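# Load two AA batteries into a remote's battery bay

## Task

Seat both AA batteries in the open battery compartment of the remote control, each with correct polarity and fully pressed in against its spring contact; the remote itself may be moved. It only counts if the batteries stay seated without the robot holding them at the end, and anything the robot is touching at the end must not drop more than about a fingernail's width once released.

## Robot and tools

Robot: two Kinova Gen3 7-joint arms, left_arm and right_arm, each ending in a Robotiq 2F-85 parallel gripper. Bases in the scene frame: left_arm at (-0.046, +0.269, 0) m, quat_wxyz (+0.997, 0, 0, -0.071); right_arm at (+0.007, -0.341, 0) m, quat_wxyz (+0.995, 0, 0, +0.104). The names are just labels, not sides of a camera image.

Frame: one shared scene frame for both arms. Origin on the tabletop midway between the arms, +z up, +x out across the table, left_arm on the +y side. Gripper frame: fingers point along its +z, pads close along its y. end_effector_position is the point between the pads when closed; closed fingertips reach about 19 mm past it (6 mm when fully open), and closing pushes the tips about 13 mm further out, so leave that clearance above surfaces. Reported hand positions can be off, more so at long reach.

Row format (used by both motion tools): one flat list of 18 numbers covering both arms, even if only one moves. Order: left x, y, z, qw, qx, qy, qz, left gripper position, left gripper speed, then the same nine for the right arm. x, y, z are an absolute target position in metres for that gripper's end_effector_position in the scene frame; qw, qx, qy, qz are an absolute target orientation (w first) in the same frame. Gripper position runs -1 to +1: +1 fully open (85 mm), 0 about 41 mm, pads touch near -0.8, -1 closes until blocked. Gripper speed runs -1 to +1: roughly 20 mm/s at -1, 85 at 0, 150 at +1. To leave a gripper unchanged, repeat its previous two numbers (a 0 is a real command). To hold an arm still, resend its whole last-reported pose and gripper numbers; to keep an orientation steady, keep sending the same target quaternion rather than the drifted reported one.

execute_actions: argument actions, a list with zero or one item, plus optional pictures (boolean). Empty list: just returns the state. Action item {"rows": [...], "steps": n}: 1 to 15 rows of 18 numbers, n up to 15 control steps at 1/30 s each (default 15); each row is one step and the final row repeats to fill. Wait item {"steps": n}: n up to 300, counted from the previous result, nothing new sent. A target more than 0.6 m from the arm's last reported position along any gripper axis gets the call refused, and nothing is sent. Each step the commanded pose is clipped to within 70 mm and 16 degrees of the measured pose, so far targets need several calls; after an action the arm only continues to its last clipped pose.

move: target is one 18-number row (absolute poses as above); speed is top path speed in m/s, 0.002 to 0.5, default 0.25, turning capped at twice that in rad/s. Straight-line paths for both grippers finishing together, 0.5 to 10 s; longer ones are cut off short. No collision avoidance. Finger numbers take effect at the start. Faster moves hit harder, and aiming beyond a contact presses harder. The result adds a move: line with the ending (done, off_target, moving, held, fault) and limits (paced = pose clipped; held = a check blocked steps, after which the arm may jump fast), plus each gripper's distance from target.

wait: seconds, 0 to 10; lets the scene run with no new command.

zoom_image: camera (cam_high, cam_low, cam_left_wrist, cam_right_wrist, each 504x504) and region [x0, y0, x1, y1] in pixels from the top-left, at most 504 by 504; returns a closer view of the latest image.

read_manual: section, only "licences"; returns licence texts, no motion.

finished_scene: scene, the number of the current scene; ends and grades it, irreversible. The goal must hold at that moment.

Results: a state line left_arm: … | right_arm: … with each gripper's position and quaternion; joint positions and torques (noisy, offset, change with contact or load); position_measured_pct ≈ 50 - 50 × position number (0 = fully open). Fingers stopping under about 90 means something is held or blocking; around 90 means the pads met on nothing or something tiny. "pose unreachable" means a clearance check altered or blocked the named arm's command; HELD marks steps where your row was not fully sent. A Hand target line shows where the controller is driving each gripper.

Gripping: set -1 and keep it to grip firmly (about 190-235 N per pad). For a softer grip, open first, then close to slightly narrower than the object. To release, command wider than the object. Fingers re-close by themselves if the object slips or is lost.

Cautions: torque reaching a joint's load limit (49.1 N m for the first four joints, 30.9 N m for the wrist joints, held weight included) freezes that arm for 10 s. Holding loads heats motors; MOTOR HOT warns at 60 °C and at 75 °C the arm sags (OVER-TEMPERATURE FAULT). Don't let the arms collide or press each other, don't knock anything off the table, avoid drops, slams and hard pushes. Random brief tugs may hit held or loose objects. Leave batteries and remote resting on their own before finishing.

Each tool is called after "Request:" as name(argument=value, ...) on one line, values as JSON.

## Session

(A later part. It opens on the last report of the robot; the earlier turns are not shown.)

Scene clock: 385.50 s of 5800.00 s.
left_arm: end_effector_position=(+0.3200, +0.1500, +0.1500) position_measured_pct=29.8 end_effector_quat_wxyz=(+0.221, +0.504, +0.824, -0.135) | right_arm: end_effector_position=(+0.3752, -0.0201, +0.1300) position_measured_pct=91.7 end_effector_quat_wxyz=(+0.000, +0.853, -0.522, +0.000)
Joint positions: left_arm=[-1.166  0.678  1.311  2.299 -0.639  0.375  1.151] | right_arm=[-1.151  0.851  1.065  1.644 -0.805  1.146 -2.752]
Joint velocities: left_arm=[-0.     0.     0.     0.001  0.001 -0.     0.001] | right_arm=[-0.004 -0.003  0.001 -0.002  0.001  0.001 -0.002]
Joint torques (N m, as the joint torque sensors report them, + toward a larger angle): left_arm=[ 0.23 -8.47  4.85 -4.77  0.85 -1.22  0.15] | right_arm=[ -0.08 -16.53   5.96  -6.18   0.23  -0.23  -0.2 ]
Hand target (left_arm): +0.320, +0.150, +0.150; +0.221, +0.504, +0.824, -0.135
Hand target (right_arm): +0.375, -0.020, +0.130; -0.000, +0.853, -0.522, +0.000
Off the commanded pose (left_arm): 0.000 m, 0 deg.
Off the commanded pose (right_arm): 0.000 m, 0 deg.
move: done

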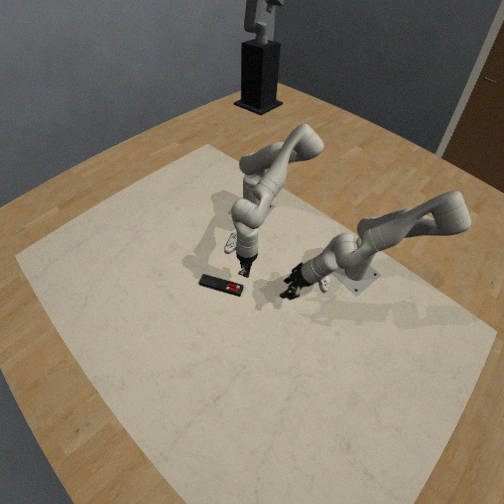

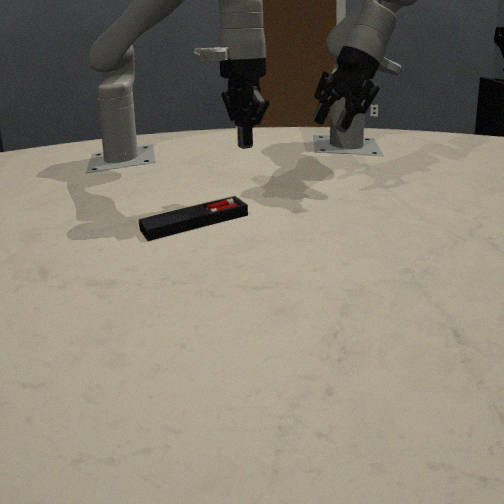

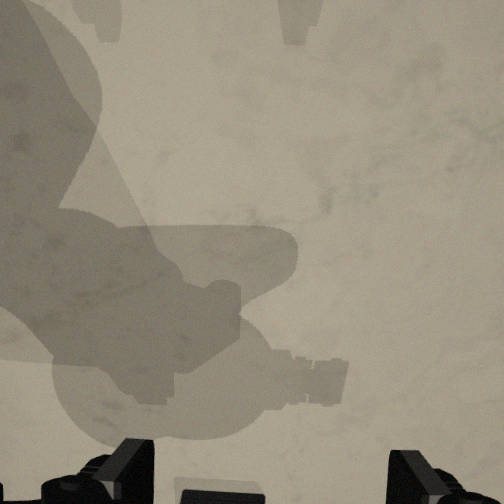

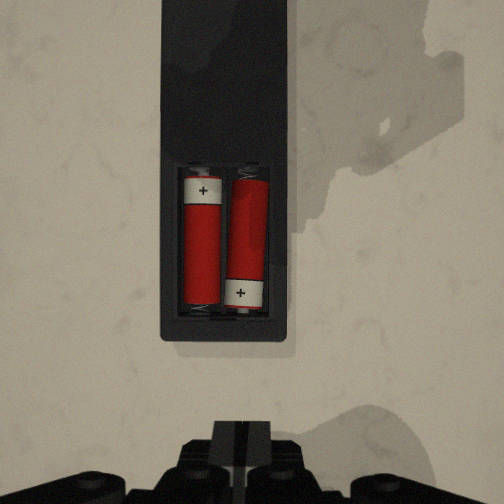

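Request:
move(target=[0.32,0.15,0.15,0.221,0.504,0.824,-0.135,0.4,0,0.395,-0.055,0.06,0,0.853,-0.522,0,-1,0], speed=0.1)

Request:
move(target=[0.32,0.15,0.15,0.221,0.504,0.824,-0.135,0.4,0,0.395,-0.055,0.034,0,0.853,-0.522,0,-1,0], speed=0.015)

Request:
move(target=[0.32,0.15,0.15,0.221,0.504,0.824,-0.135,0.4,0,0.375,-0.02,0.13,0,0.853,-0.522,0,-1,0], speed=0.1)

Request:
zoom_image(camera="cam_low", region=[190,180,260,230])

Request:
zoom_image(camera="cam_right_wrist", region=[150,100,350,350])

Scene clock: 402.20 s of 5800.00 s.
left_arm: end_effector_position=(+0.3200, +0.1500, +0.1500) position_measured_pct=29.8 end_effector_quat_wxyz=(+0.221, +0.504, +0.824, -0.135) | right_arm: end_effector_position=(+0.3948, -0.0548, +0.0600) position_measured_pct=91.7 end_effector_quat_wxyz=(-0.000, +0.853, -0.522, -0.000)
Joint positions: left_arm=[-1.166  0.678  1.311  2.299 -0.639  0.375  1.151] | right_arm=[-1.033  0.936  0.968  1.73  -0.914  0.995 -2.585]
Joint velocities: left_arm=[-0.001 -0.001  0.     0.     0.001  0.001  0.001] | right_arm=[ 0.006  0.004 -0.     0.001 -0.001 -0.001  0.002]
Joint torques (N m, as the joint torque sensors report them, + toward a larger angle): left_arm=[ 0.06 -8.3   4.63 -4.56  0.6  -1.11  0.16] | right_arm=[ -0.76 -17.07   5.6   -4.89   0.23   0.12  -0.03]
Hand target (left_arm): +0.320, +0.150, +0.150; +0.221, +0.504, +0.824, -0.135
Hand target (right_arm): +0.395, -0.055, +0.060; +0.000, +0.853, -0.522, -0.000
Off the commanded pose (left_arm): 0.000 m, 0 deg.
Off the commanded pose (right_arm): 0.000 m, 0 deg.
After step 90, 12.50 s passed at rest.
move: done

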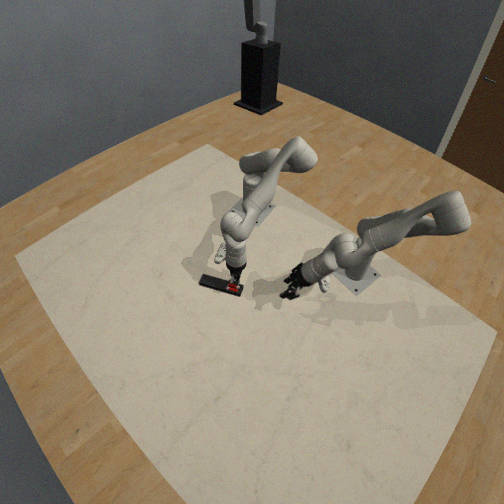

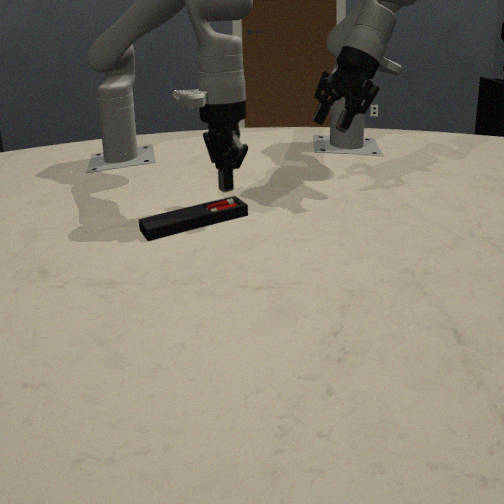

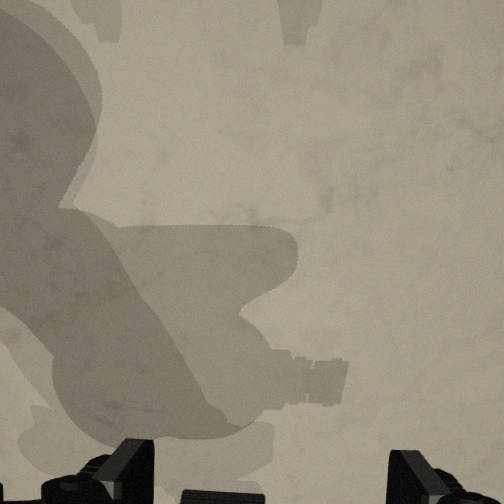

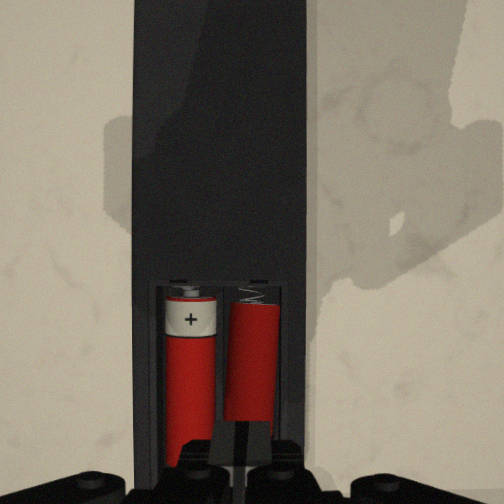

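Scene clock: 404.17 s of 5800.00 s.
left_arm: end_effector_position=(+0.3200, +0.1500, +0.1500) position_measured_pct=29.8 end_effector_quat_wxyz=(+0.221, +0.504, +0.824, -0.135) | right_arm: end_effector_position=(+0.3958, -0.0544, +0.0409) position_measured_pct=91.7 end_effector_quat_wxyz=(-0.004, +0.853, -0.523, -0.001)
Joint positions: left_arm=[-1.166  0.678  1.311  2.299 -0.639  0.375  1.151] | right_arm=[-1.017  0.963  0.939  1.746 -0.957  0.954 -2.553]
Joint velocities: left_arm=[-0.    -0.     0.    -0.     0.    -0.    -0.001] | right_arm=[-0.001 -0.     0.002  0.002 -0.004  0.001  0.003]
Joint torques (N m, as the joint torque sensors report them, + toward a larger angle): left_arm=[ 0.36 -8.23  4.82 -4.81  0.63 -0.93  0.01] | right_arm=[ 0.25 -6.32  0.92 -5.34 -1.49 -3.18 -0.2 ]
Hand target (left_arm): +0.320, +0.150, +0.150; +0.221, +0.504, +0.824, -0.135
Hand target (right_arm): +0.395, -0.055, +0.034; -0.000, +0.853, -0.522, -0.000
Off the commanded pose (left_arm): 0.000 m, 0 deg.
Off the commanded pose (right_arm): 0.007 m, 1 deg.
move: off_target (right_arm)

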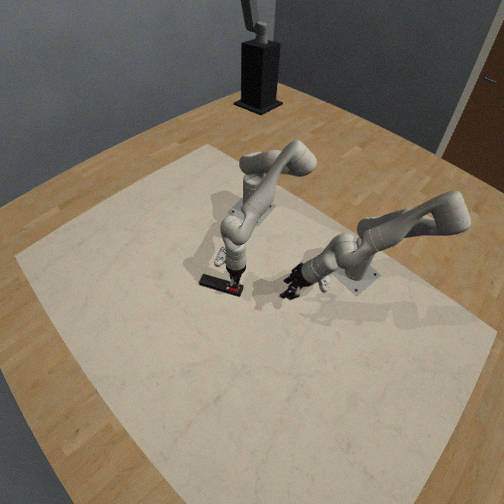

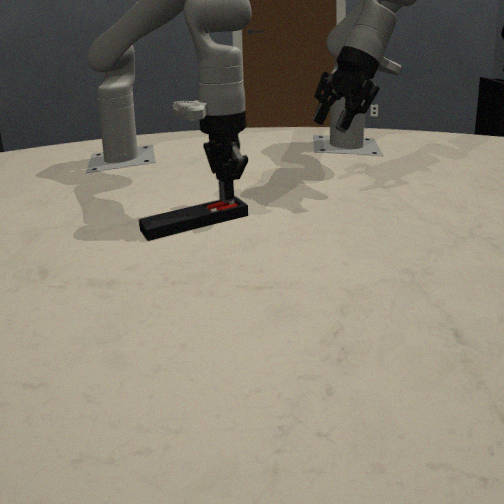

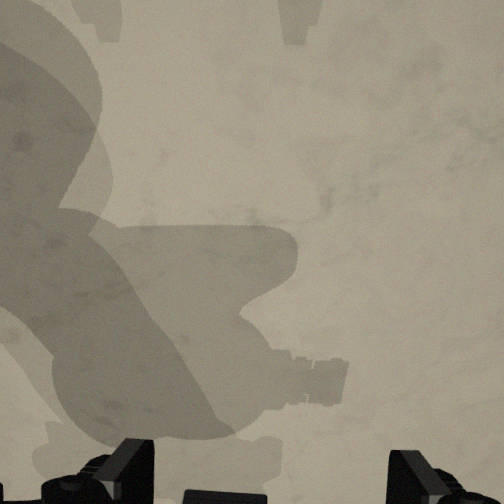

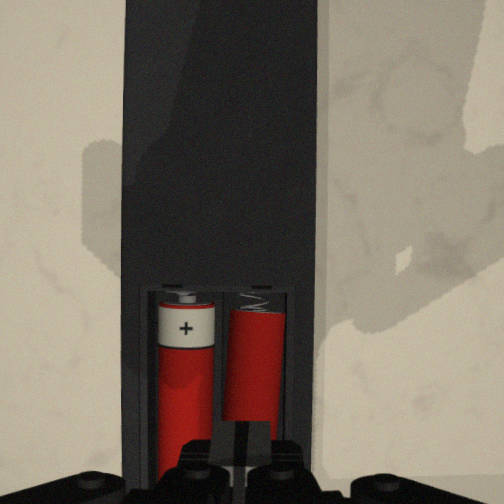

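Scene clock: 405.53 s of 5800.00 s.
left_arm: end_effector_position=(+0.3200, +0.1500, +0.1500) position_measured_pct=29.8 end_effector_quat_wxyz=(+0.221, +0.504, +0.824, -0.135) | right_arm: end_effector_position=(+0.3753, -0.0201, +0.1300) position_measured_pct=91.7 end_effector_quat_wxyz=(+0.000, +0.853, -0.522, +0.000)
Joint positions: left_arm=[-1.166  0.678  1.311  2.299 -0.639  0.375  1.151] | right_arm=[-1.15   0.851  1.064  1.644 -0.805  1.146 -2.752]
Joint velocities: left_arm=[-0.     0.001  0.    -0.    -0.     0.001  0.   ] | right_arm=[-0.003 -0.002  0.    -0.001  0.001  0.002 -0.002]
Joint torques (N m, as the joint torque sensors report them, + toward a larger angle): left_arm=[ 0.11 -8.28  4.9  -4.63  0.8  -1.08  0.11] | right_arm=[ -0.22 -16.57   6.04  -6.09   0.39   0.06  -0.22]
Hand target (left_arm): +0.320, +0.150, +0.150; +0.221, +0.504, +0.824, -0.135
Hand target (right_arm): +0.375, -0.020, +0.130; -0.000, +0.853, -0.522, +0.000
Off the commanded pose (left_arm): 0.000 m, 0 deg.
Off the commanded pose (right_arm): 0.000 m, 0 deg.
move: done

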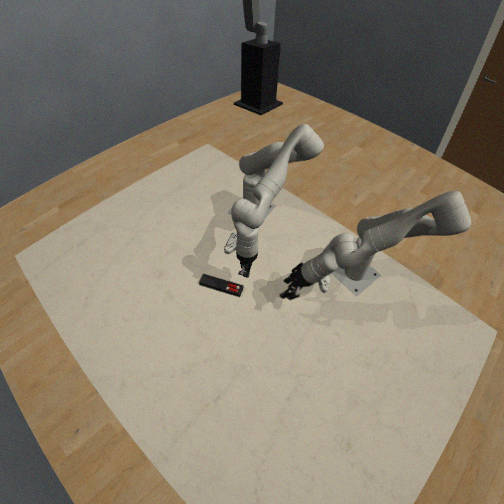

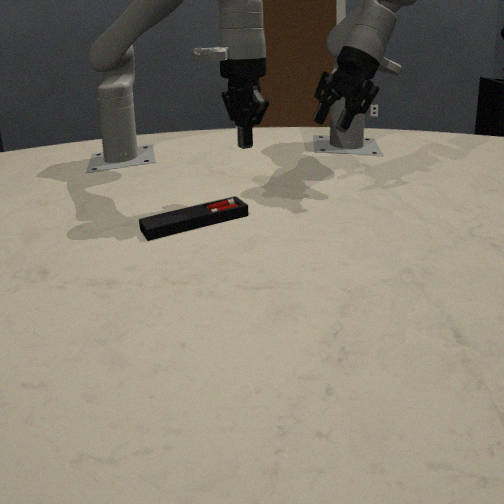

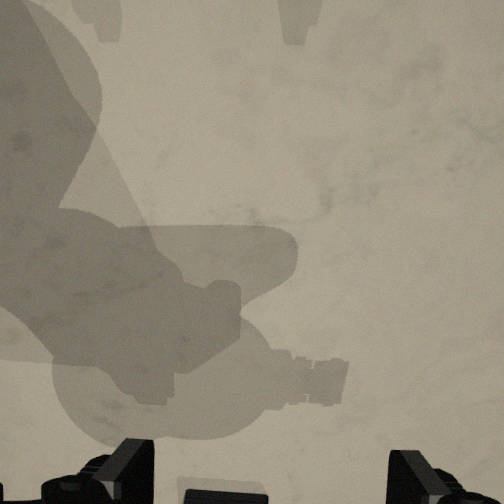

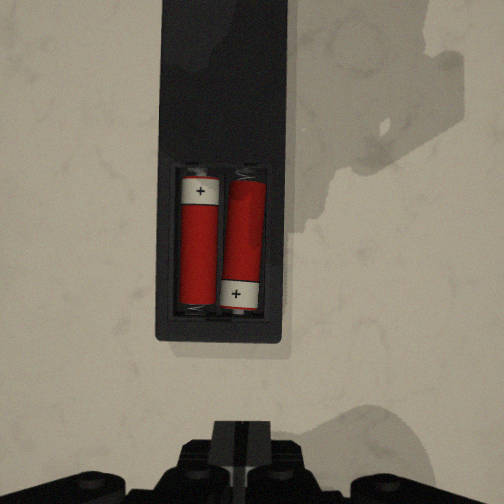

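Region (190, 180, 260, 230) of cam_low's 504x504 image, scaled by 7.200, with more detail than that image has; it fills the top 360 rows of this view, and the rest is white.

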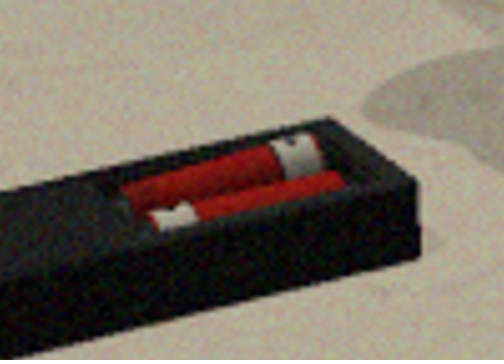

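Region (150, 100, 350, 350) of cam_right_wrist's 504x504 image, scaled by 2.016; it fills the left 403 columns of this view, and the rest is white.

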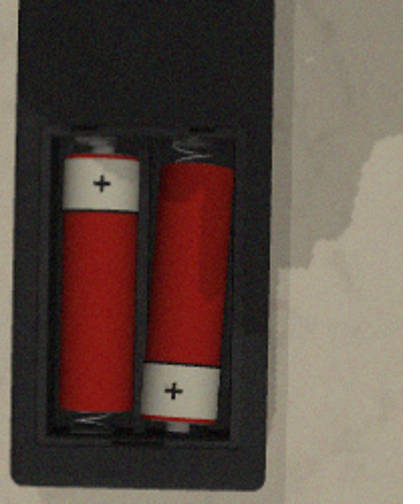

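Request:
move(target=[0.32,0.15,0.15,0.221,0.504,0.824,-0.135,0.4,0,0.402,-0.084,0.055,0,0.853,-0.522,0,-1,0], speed=0.1)

Request:
move(target=[0.32,0.15,0.15,0.221,0.504,0.824,-0.135,0.4,0,0.402,-0.084,0.036,0,0.853,-0.522,0,-1,0], speed=0.015)

Scene clock: 425.83 s of 5800.00 s.
left_arm: end_effector_position=(+0.3200, +0.1500, +0.1500) position_measured_pct=29.8 end_effector_quat_wxyz=(+0.221, +0.504, +0.824, -0.135) | right_arm: end_effector_position=(+0.4019, -0.0838, +0.0550) position_measured_pct=91.7 end_effector_quat_wxyz=(+0.000, +0.853, -0.522, -0.000)
Joint positions: left_arm=[-1.166  0.678  1.311  2.299 -0.639  0.375  1.151] | right_arm=[-0.981  0.926  0.957  1.772 -0.921  0.963 -2.507]
Joint velocities: left_arm=[ 0.001 -0.001  0.001 -0.    -0.     0.    -0.001] | right_arm=[ 0.006  0.002 -0.     0.001 -0.002 -0.002  0.003]
Joint torques (N m, as the joint torque sensors report them, + toward a larger angle): left_arm=[ 0.23 -8.55  4.59 -4.76  0.89 -1.27  0.12] | right_arm=[  0.17 -16.98   5.51  -4.96   0.1   -0.18   0.08]
Hand target (left_arm): +0.320, +0.150, +0.150; +0.221, +0.504, +0.824, -0.135
Hand target (right_arm): +0.402, -0.084, +0.055; +0.000, +0.853, -0.522, -0.000
Off the commanded pose (left_arm): 0.000 m, 0 deg.
Off the commanded pose (right_arm): 0.000 m, 0 deg.
After step 90, 15.90 s passed at rest.
move: done

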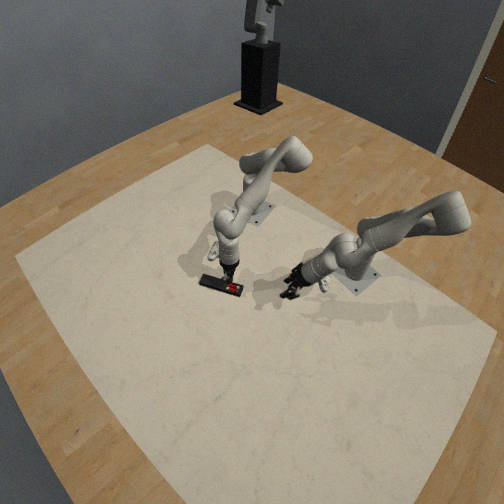

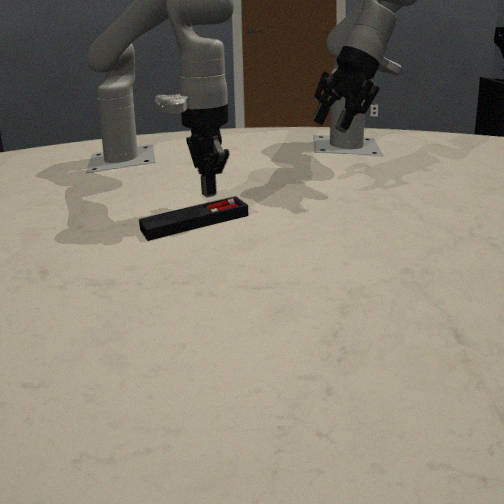

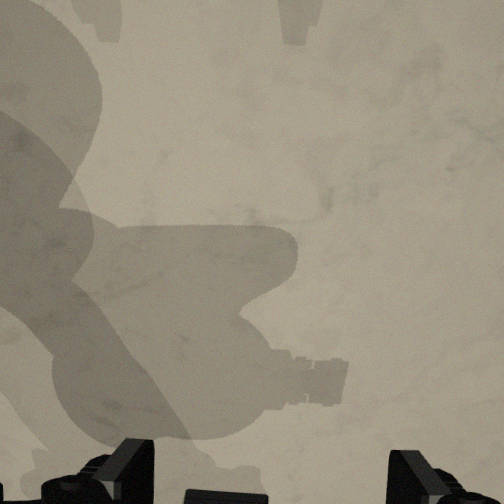

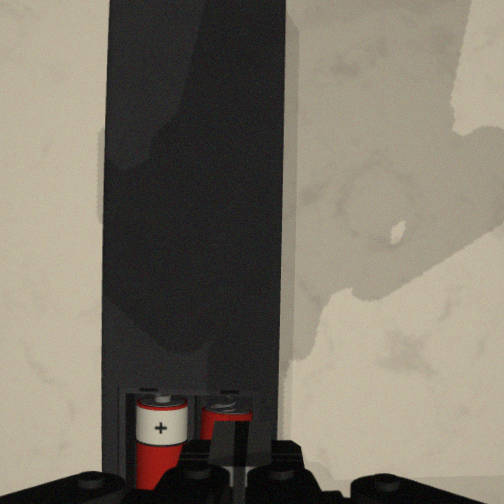

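Scene clock: 427.33 s of 5800.00 s.
left_arm: end_effector_position=(+0.3200, +0.1500, +0.1500) position_measured_pct=29.8 end_effector_quat_wxyz=(+0.221, +0.504, +0.824, -0.135) | right_arm: end_effector_position=(+0.4026, -0.0837, +0.0392) position_measured_pct=91.7 end_effector_quat_wxyz=(-0.002, +0.853, -0.522, -0.000)
Joint positions: left_arm=[-1.166  0.678  1.311  2.299 -0.639  0.375  1.151] | right_arm=[-0.967  0.949  0.931  1.783 -0.955  0.93  -2.483]
Joint velocities: left_arm=[-0.    -0.001  0.     0.    -0.    -0.     0.002] | right_arm=[ 0.002  0.     0.     0.001 -0.003  0.     0.002]
Joint torques (N m, as the joint torque sensors report them, + toward a larger angle): left_arm=[ 0.15 -8.43  4.9  -4.77  0.75 -1.22  0.06] | right_arm=[ -0.03 -11.61   2.97  -5.02  -0.86  -1.54  -0.01]
Hand target (left_arm): +0.320, +0.150, +0.150; +0.221, +0.504, +0.824, -0.135
Hand target (right_arm): +0.402, -0.084, +0.036; -0.000, +0.853, -0.522, -0.000
Off the commanded pose (left_arm): 0.000 m, 0 deg.
Off the commanded pose (right_arm): 0.003 m, 0 deg.
move: done

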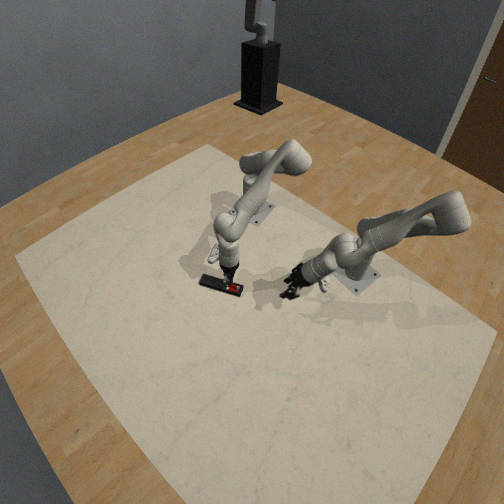

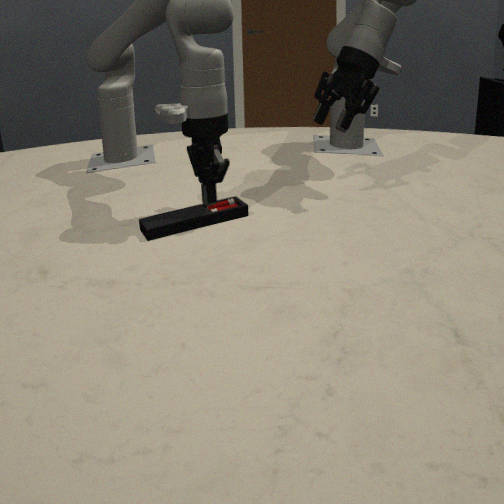

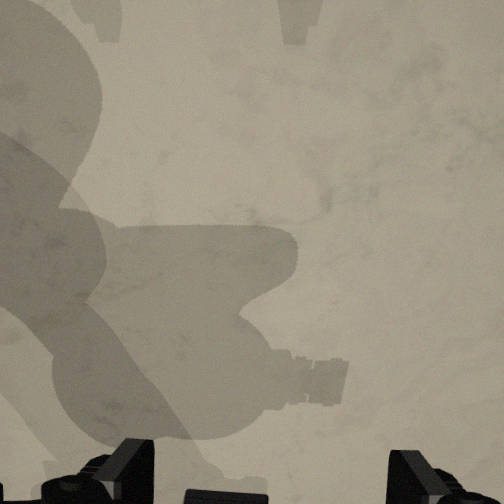

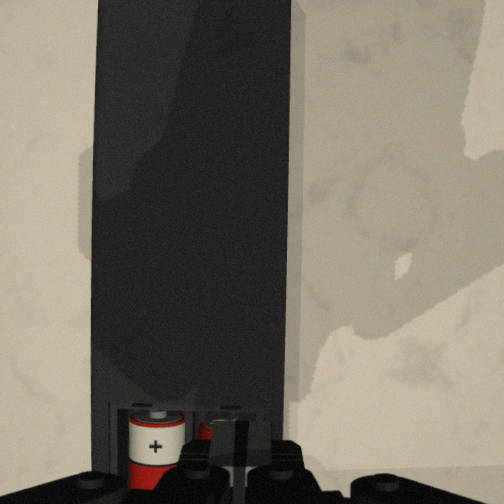

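Request:
move(target=[0.32,0.15,0.15,0.221,0.504,0.824,-0.135,0.4,0,0.402,-0.084,0.06,0,0.853,-0.522,0,-1,0], speed=0.05)

Request:
move(target=[0.32,0.15,0.15,0.221,0.504,0.824,-0.135,0.4,0,0.385,-0.044,0.055,0,0.853,-0.522,0,-1,0], speed=0.08)

Request:
move(target=[0.32,0.15,0.15,0.221,0.504,0.824,-0.135,0.4,0,0.385,-0.044,0.035,0,0.853,-0.522,0,-1,0], speed=0.015)

Request:
zoom_image(camera="cam_low", region=[180,160,270,230])

Scene clock: 451.63 s of 5800.00 s.
left_arm: end_effector_position=(+0.3200, +0.1500, +0.1500) position_measured_pct=29.8 end_effector_quat_wxyz=(+0.221, +0.504, +0.824, -0.135) | right_arm: end_effector_position=(+0.4021, -0.0841, +0.0599) position_measured_pct=91.7 end_effector_quat_wxyz=(+0.000, +0.853, -0.522, +0.000)
Joint positions: left_arm=[-1.166  0.678  1.311  2.299 -0.639  0.375  1.151] | right_arm=[-0.985  0.919  0.965  1.77  -0.913  0.972 -2.513]
Joint velocities: left_arm=[-0.001 -0.    -0.     0.001  0.001 -0.001 -0.   ] | right_arm=[-0.003 -0.003  0.001 -0.001  0.002  0.001 -0.001]
Joint torques (N m, as the joint torque sensors report them, + toward a larger angle): left_arm=[-0.05 -8.65  5.23 -4.91  0.91 -1.37  0.07] | right_arm=[ -0.55 -16.8    5.62  -5.14   0.21   0.18  -0.17]
Hand target (left_arm): +0.320, +0.150, +0.150; +0.221, +0.504, +0.824, -0.135
Hand target (right_arm): +0.402, -0.084, +0.060; +0.000, +0.853, -0.522, +0.000
Off the commanded pose (left_arm): 0.000 m, 0 deg.
Off the commanded pose (right_arm): 0.000 m, 0 deg.
After step 90, 20.53 s passed at rest.
move: done

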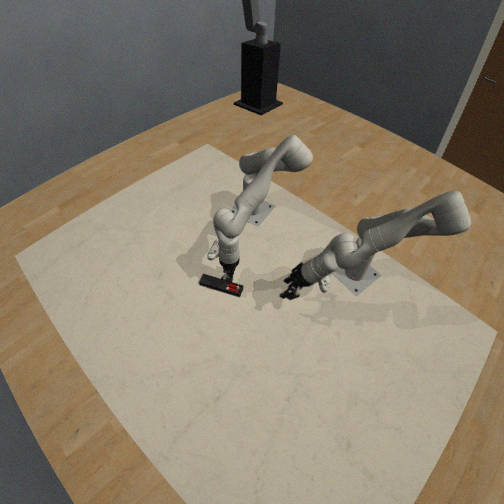

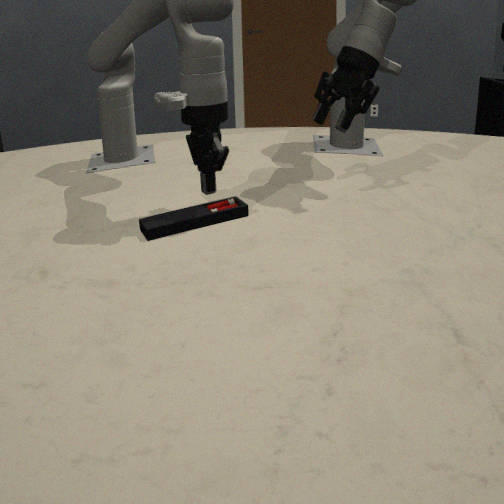

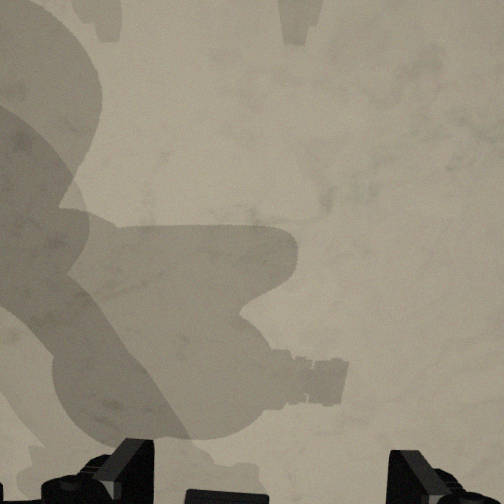

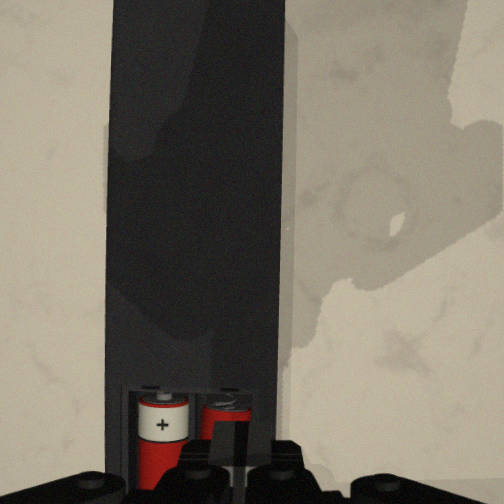

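Scene clock: 452.53 s of 5800.00 s.
left_arm: end_effector_position=(+0.3200, +0.1500, +0.1500) position_measured_pct=29.8 end_effector_quat_wxyz=(+0.221, +0.504, +0.824, -0.135) | right_arm: end_effector_position=(+0.3850, -0.0442, +0.0550) position_measured_pct=91.7 end_effector_quat_wxyz=(-0.000, +0.853, -0.522, +0.000)
Joint positions: left_arm=[-1.166  0.678  1.311  2.299 -0.639  0.375  1.151] | right_arm=[-1.063  0.943  0.963  1.739 -0.924  0.983 -2.607]
Joint velocities: left_arm=[-0.    -0.    -0.001 -0.001  0.001 -0.     0.001] | right_arm=[-0.004  0.001 -0.    -0.001  0.001 -0.001 -0.003]
Joint torques (N m, as the joint torque sensors report them, + toward a larger angle): left_arm=[ 0.26 -8.53  5.2  -4.73  0.66 -1.15  0.17] | right_arm=[ -0.2  -17.51   5.59  -4.95  -0.01  -0.07  -0.16]
Hand target (left_arm): +0.320, +0.150, +0.150; +0.221, +0.504, +0.824, -0.135
Hand target (right_arm): +0.385, -0.044, +0.055; -0.000, +0.853, -0.522, +0.000
Off the commanded pose (left_arm): 0.000 m, 0 deg.
Off the commanded pose (right_arm): 0.000 m, 0 deg.
move: done

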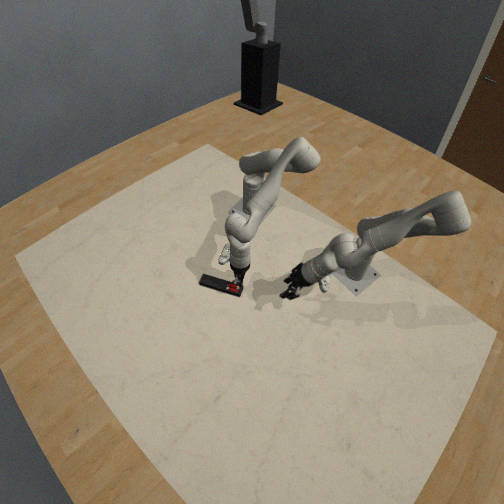

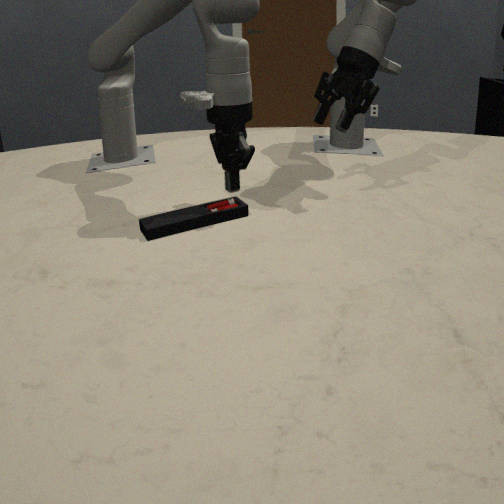

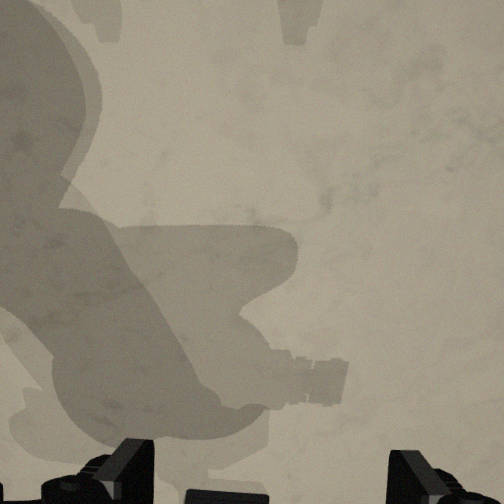

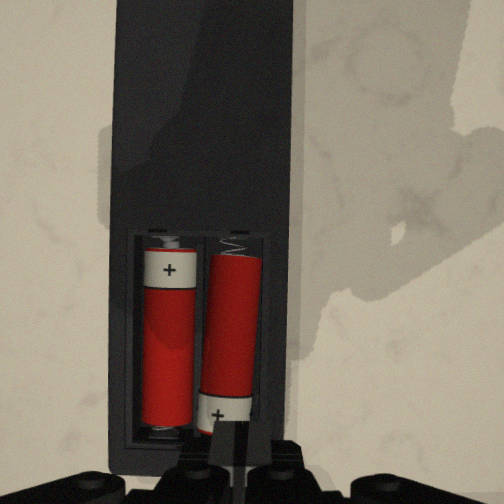

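Scene clock: 454.10 s of 5800.00 s.
left_arm: end_effector_position=(+0.3200, +0.1500, +0.1500) position_measured_pct=29.8 end_effector_quat_wxyz=(+0.221, +0.504, +0.824, -0.135) | right_arm: end_effector_position=(+0.3867, -0.0431, +0.0414) position_measured_pct=91.7 end_effector_quat_wxyz=(-0.005, +0.853, -0.523, -0.000)
Joint positions: left_arm=[-1.166  0.678  1.311  2.299 -0.639  0.375  1.151] | right_arm=[-1.05   0.962  0.941  1.749 -0.957  0.952 -2.582]
Joint velocities: left_arm=[ 0.     0.001 -0.     0.     0.    -0.001 -0.002] | right_arm=[ 0.001 -0.     0.001  0.001 -0.004  0.001  0.003]
Joint torques (N m, as the joint torque sensors report them, + toward a larger angle): left_arm=[ 0.15 -8.48  5.16 -4.46  0.75 -0.98  0.39] | right_arm=[ 0.26 -7.75  1.13 -4.27 -1.23 -2.25 -0.31]
Hand target (left_arm): +0.320, +0.150, +0.150; +0.221, +0.504, +0.824, -0.135
Hand target (right_arm): +0.385, -0.044, +0.035; -0.000, +0.853, -0.522, -0.000
Off the commanded pose (left_arm): 0.000 m, 0 deg.
Off the commanded pose (right_arm): 0.007 m, 1 deg.
move: off_target (right_arm)

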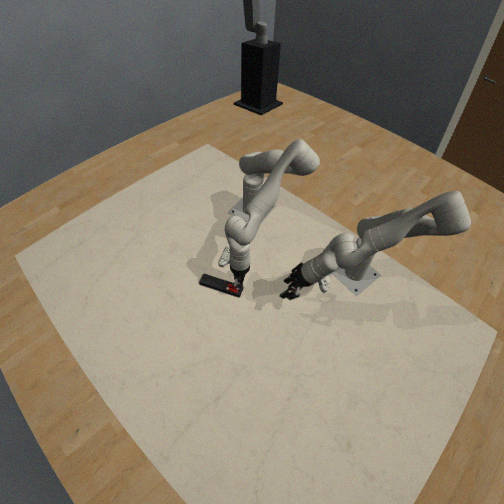

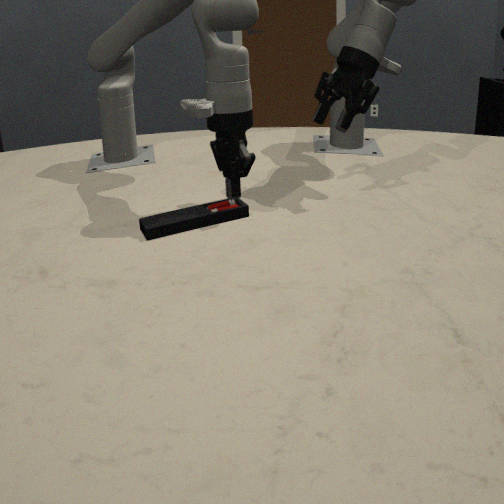

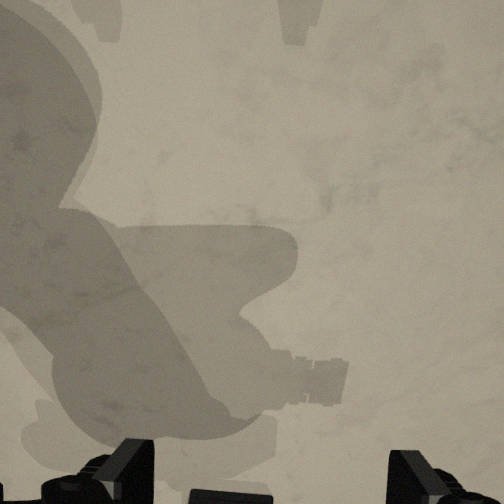

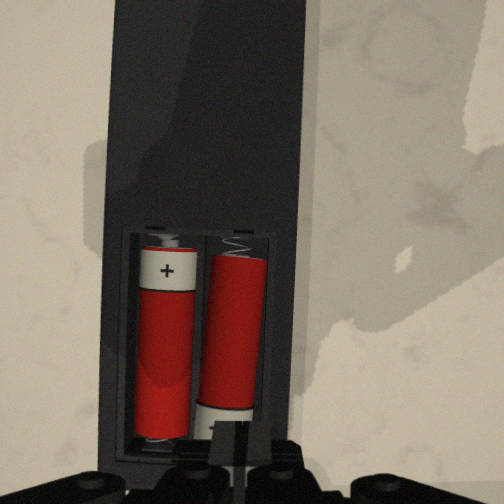

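Region (180, 160, 270, 230) of cam_low's 504x504 image, scaled by 5.600, with more detail than that image has.

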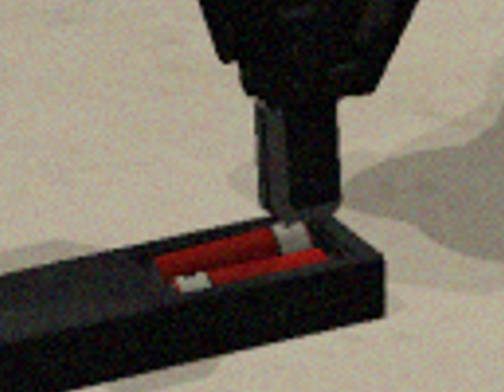

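Request:
move(target=[0.32,0.15,0.15,0.221,0.504,0.824,-0.135,0.4,0,0.386,-0.044,0.055,0,0.853,-0.522,0,-1,0], speed=0.05)

Request:
move(target=[0.32,0.15,0.15,0.221,0.504,0.824,-0.135,0.4,0,0.394,-0.044,0.052,0,0.853,-0.522,0,-1,0], speed=0.05)

Request:
move(target=[0.32,0.15,0.15,0.221,0.504,0.824,-0.135,0.4,0,0.394,-0.044,0.035,0,0.853,-0.522,0,-1,0], speed=0.015)

Request:
zoom_image(camera="cam_low", region=[180,160,270,230])

Scene clock: 466.70 s of 5800.00 s.
left_arm: end_effector_position=(+0.3200, +0.1500, +0.1500) position_measured_pct=29.8 end_effector_quat_wxyz=(+0.221, +0.504, +0.824, -0.135) | right_arm: end_effector_position=(+0.3861, -0.0441, +0.0549) position_measured_pct=91.7 end_effector_quat_wxyz=(+0.000, +0.853, -0.522, +0.000)
Joint positions: left_arm=[-1.166  0.678  1.311  2.299 -0.639  0.375  1.151] | right_arm=[-1.061  0.945  0.964  1.735 -0.924  0.986 -2.606]
Joint velocities: left_arm=[-0.001 -0.001  0.    -0.    -0.    -0.     0.001] | right_arm=[-0.    -0.002  0.002 -0.001  0.003  0.003 -0.001]
Joint torques (N m, as the joint torque sensors report them, + toward a larger angle): left_arm=[ 0.38 -8.5   5.1  -4.86  0.63 -1.25 -0.01] | right_arm=[ -0.26 -17.42   5.55  -5.23   0.03  -0.07  -0.09]
Hand target (left_arm): +0.320, +0.150, +0.150; +0.221, +0.504, +0.824, -0.135
Hand target (right_arm): +0.386, -0.044, +0.055; +0.000, +0.853, -0.522, +0.000
Off the commanded pose (left_arm): 0.000 m, 0 deg.
Off the commanded pose (right_arm): 0.000 m, 0 deg.
After step 90, 8.87 s passed at rest.
move: done

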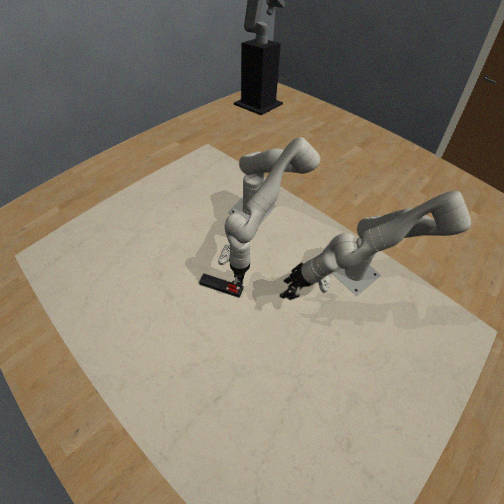

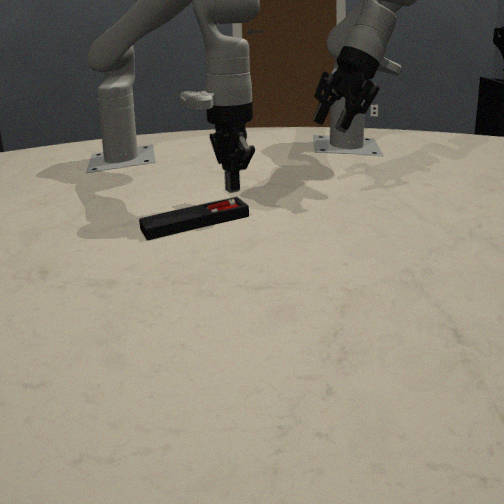

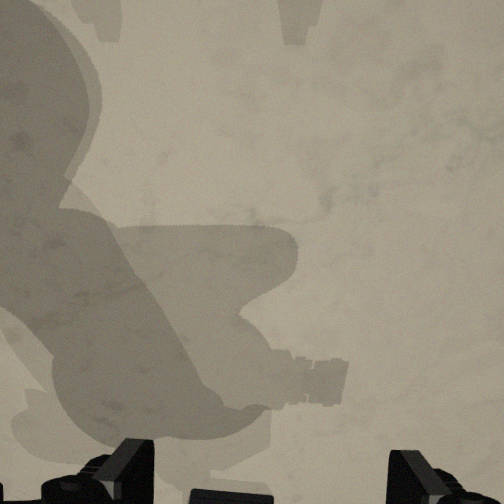

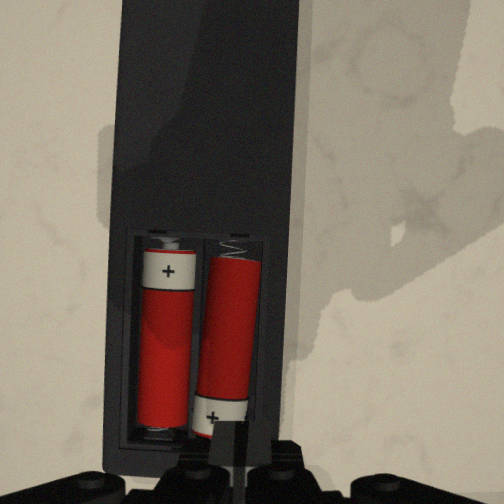

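Scene clock: 467.40 s of 5800.00 s.
left_arm: end_effector_position=(+0.3200, +0.1500, +0.1500) position_measured_pct=29.8 end_effector_quat_wxyz=(+0.221, +0.504, +0.824, -0.135) | right_arm: end_effector_position=(+0.3939, -0.0439, +0.0521) position_measured_pct=91.7 end_effector_quat_wxyz=(-0.000, +0.853, -0.522, -0.000)
Joint positions: left_arm=[-1.166  0.678  1.311  2.299 -0.639  0.375  1.151] | right_arm=[-1.042  0.957  0.958  1.714 -0.927  0.991 -2.604]
Joint velocities: left_arm=[ 0.001 -0.    -0.    -0.001  0.003  0.     0.001] | right_arm=[ 0.004  0.004 -0.    -0.003 -0.001  0.    -0.   ]
Joint torques (N m, as the joint torque sensors report them, + toward a larger angle): left_arm=[ 0.02 -8.29  5.03 -5.04  0.54 -1.08 -0.02] | right_arm=[ -0.34 -17.99   5.62  -5.1    0.22   0.14  -0.27]
Hand target (left_arm): +0.320, +0.150, +0.150; +0.221, +0.504, +0.824, -0.135
Hand target (right_arm): +0.394, -0.044, +0.052; -0.000, +0.853, -0.522, -0.000
Off the commanded pose (left_arm): 0.000 m, 0 deg.
Off the commanded pose (right_arm): 0.000 m, 0 deg.
move: done

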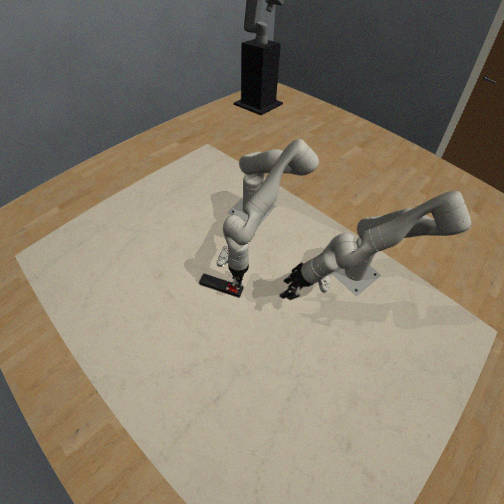

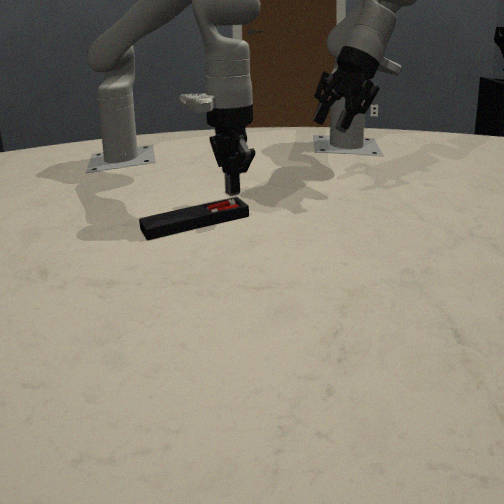

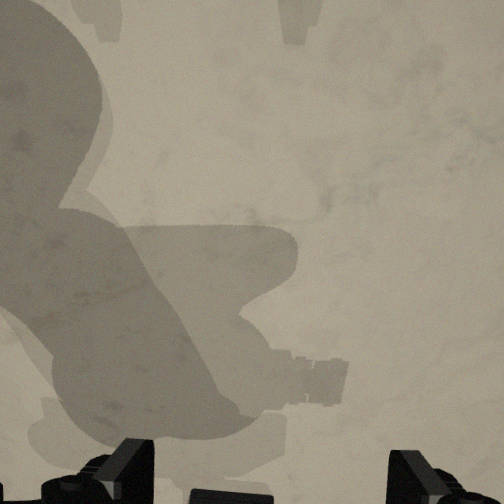

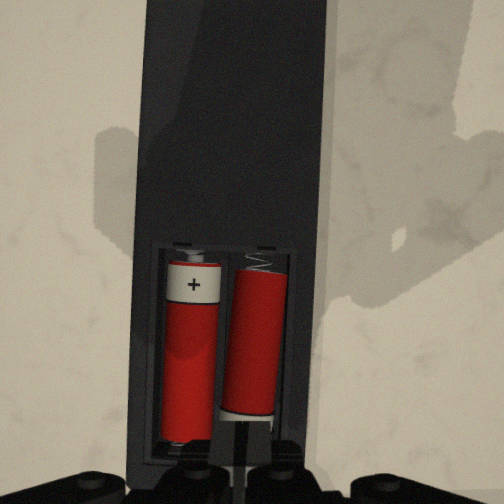

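Scene clock: 468.77 s of 5800.00 s.
left_arm: end_effector_position=(+0.3200, +0.1500, +0.1500) position_measured_pct=29.8 end_effector_quat_wxyz=(+0.221, +0.504, +0.824, -0.135) | right_arm: end_effector_position=(+0.3950, -0.0434, +0.0412) position_measured_pct=91.7 end_effector_quat_wxyz=(-0.004, +0.853, -0.522, -0.001)
Joint positions: left_arm=[-1.166  0.678  1.311  2.299 -0.639  0.375  1.151] | right_arm=[-1.032  0.972  0.941  1.723 -0.954  0.967 -2.583]
Joint velocities: left_arm=[ 0.     0.     0.001  0.     0.    -0.001 -0.001] | right_arm=[ 0.    -0.001  0.001  0.002 -0.003  0.001  0.003]
Joint torques (N m, as the joint torque sensors report them, + toward a larger angle): left_arm=[ 0.07 -8.29  5.1  -4.84  0.69 -1.34  0.2 ] | right_arm=[ 0.38 -7.93  1.67 -4.71 -1.35 -2.74 -0.18]
Hand target (left_arm): +0.320, +0.150, +0.150; +0.221, +0.504, +0.824, -0.135
Hand target (right_arm): +0.394, -0.044, +0.035; +0.000, +0.853, -0.522, -0.000
Off the commanded pose (left_arm): 0.000 m, 0 deg.
Off the commanded pose (right_arm): 0.006 m, 0 deg.
move: off_target (right_arm)

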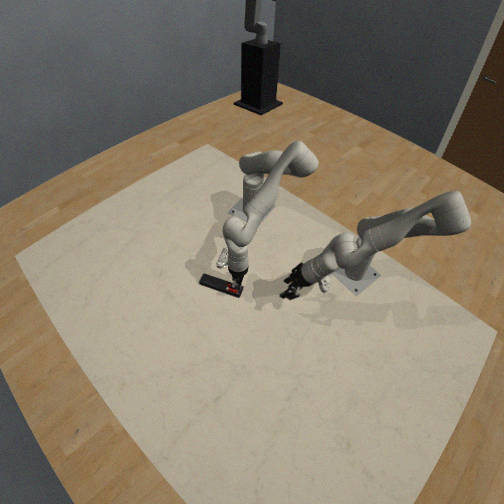

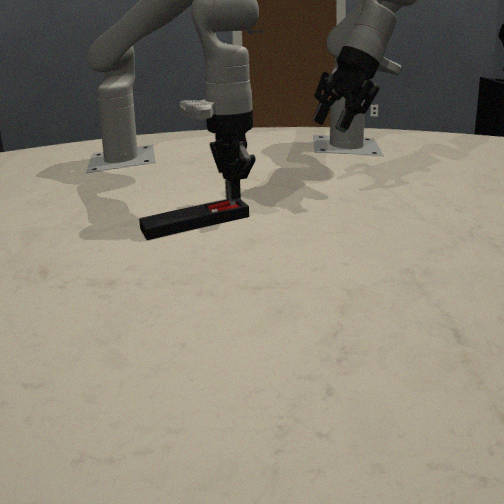

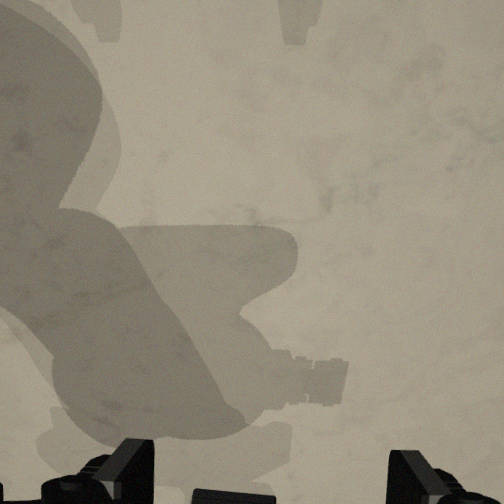

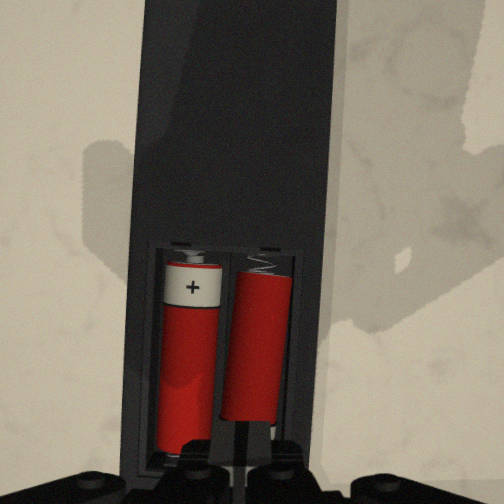

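Region (180, 160, 270, 230) of cam_low's 504x504 image, scaled by 5.600, with more detail than that image has.

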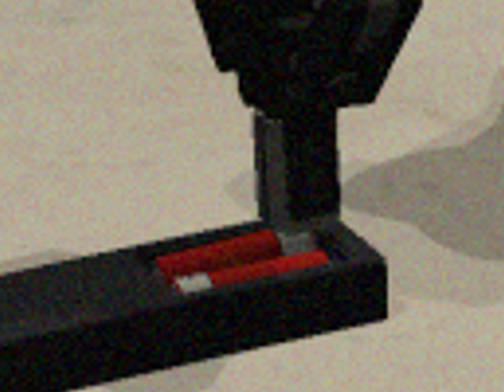

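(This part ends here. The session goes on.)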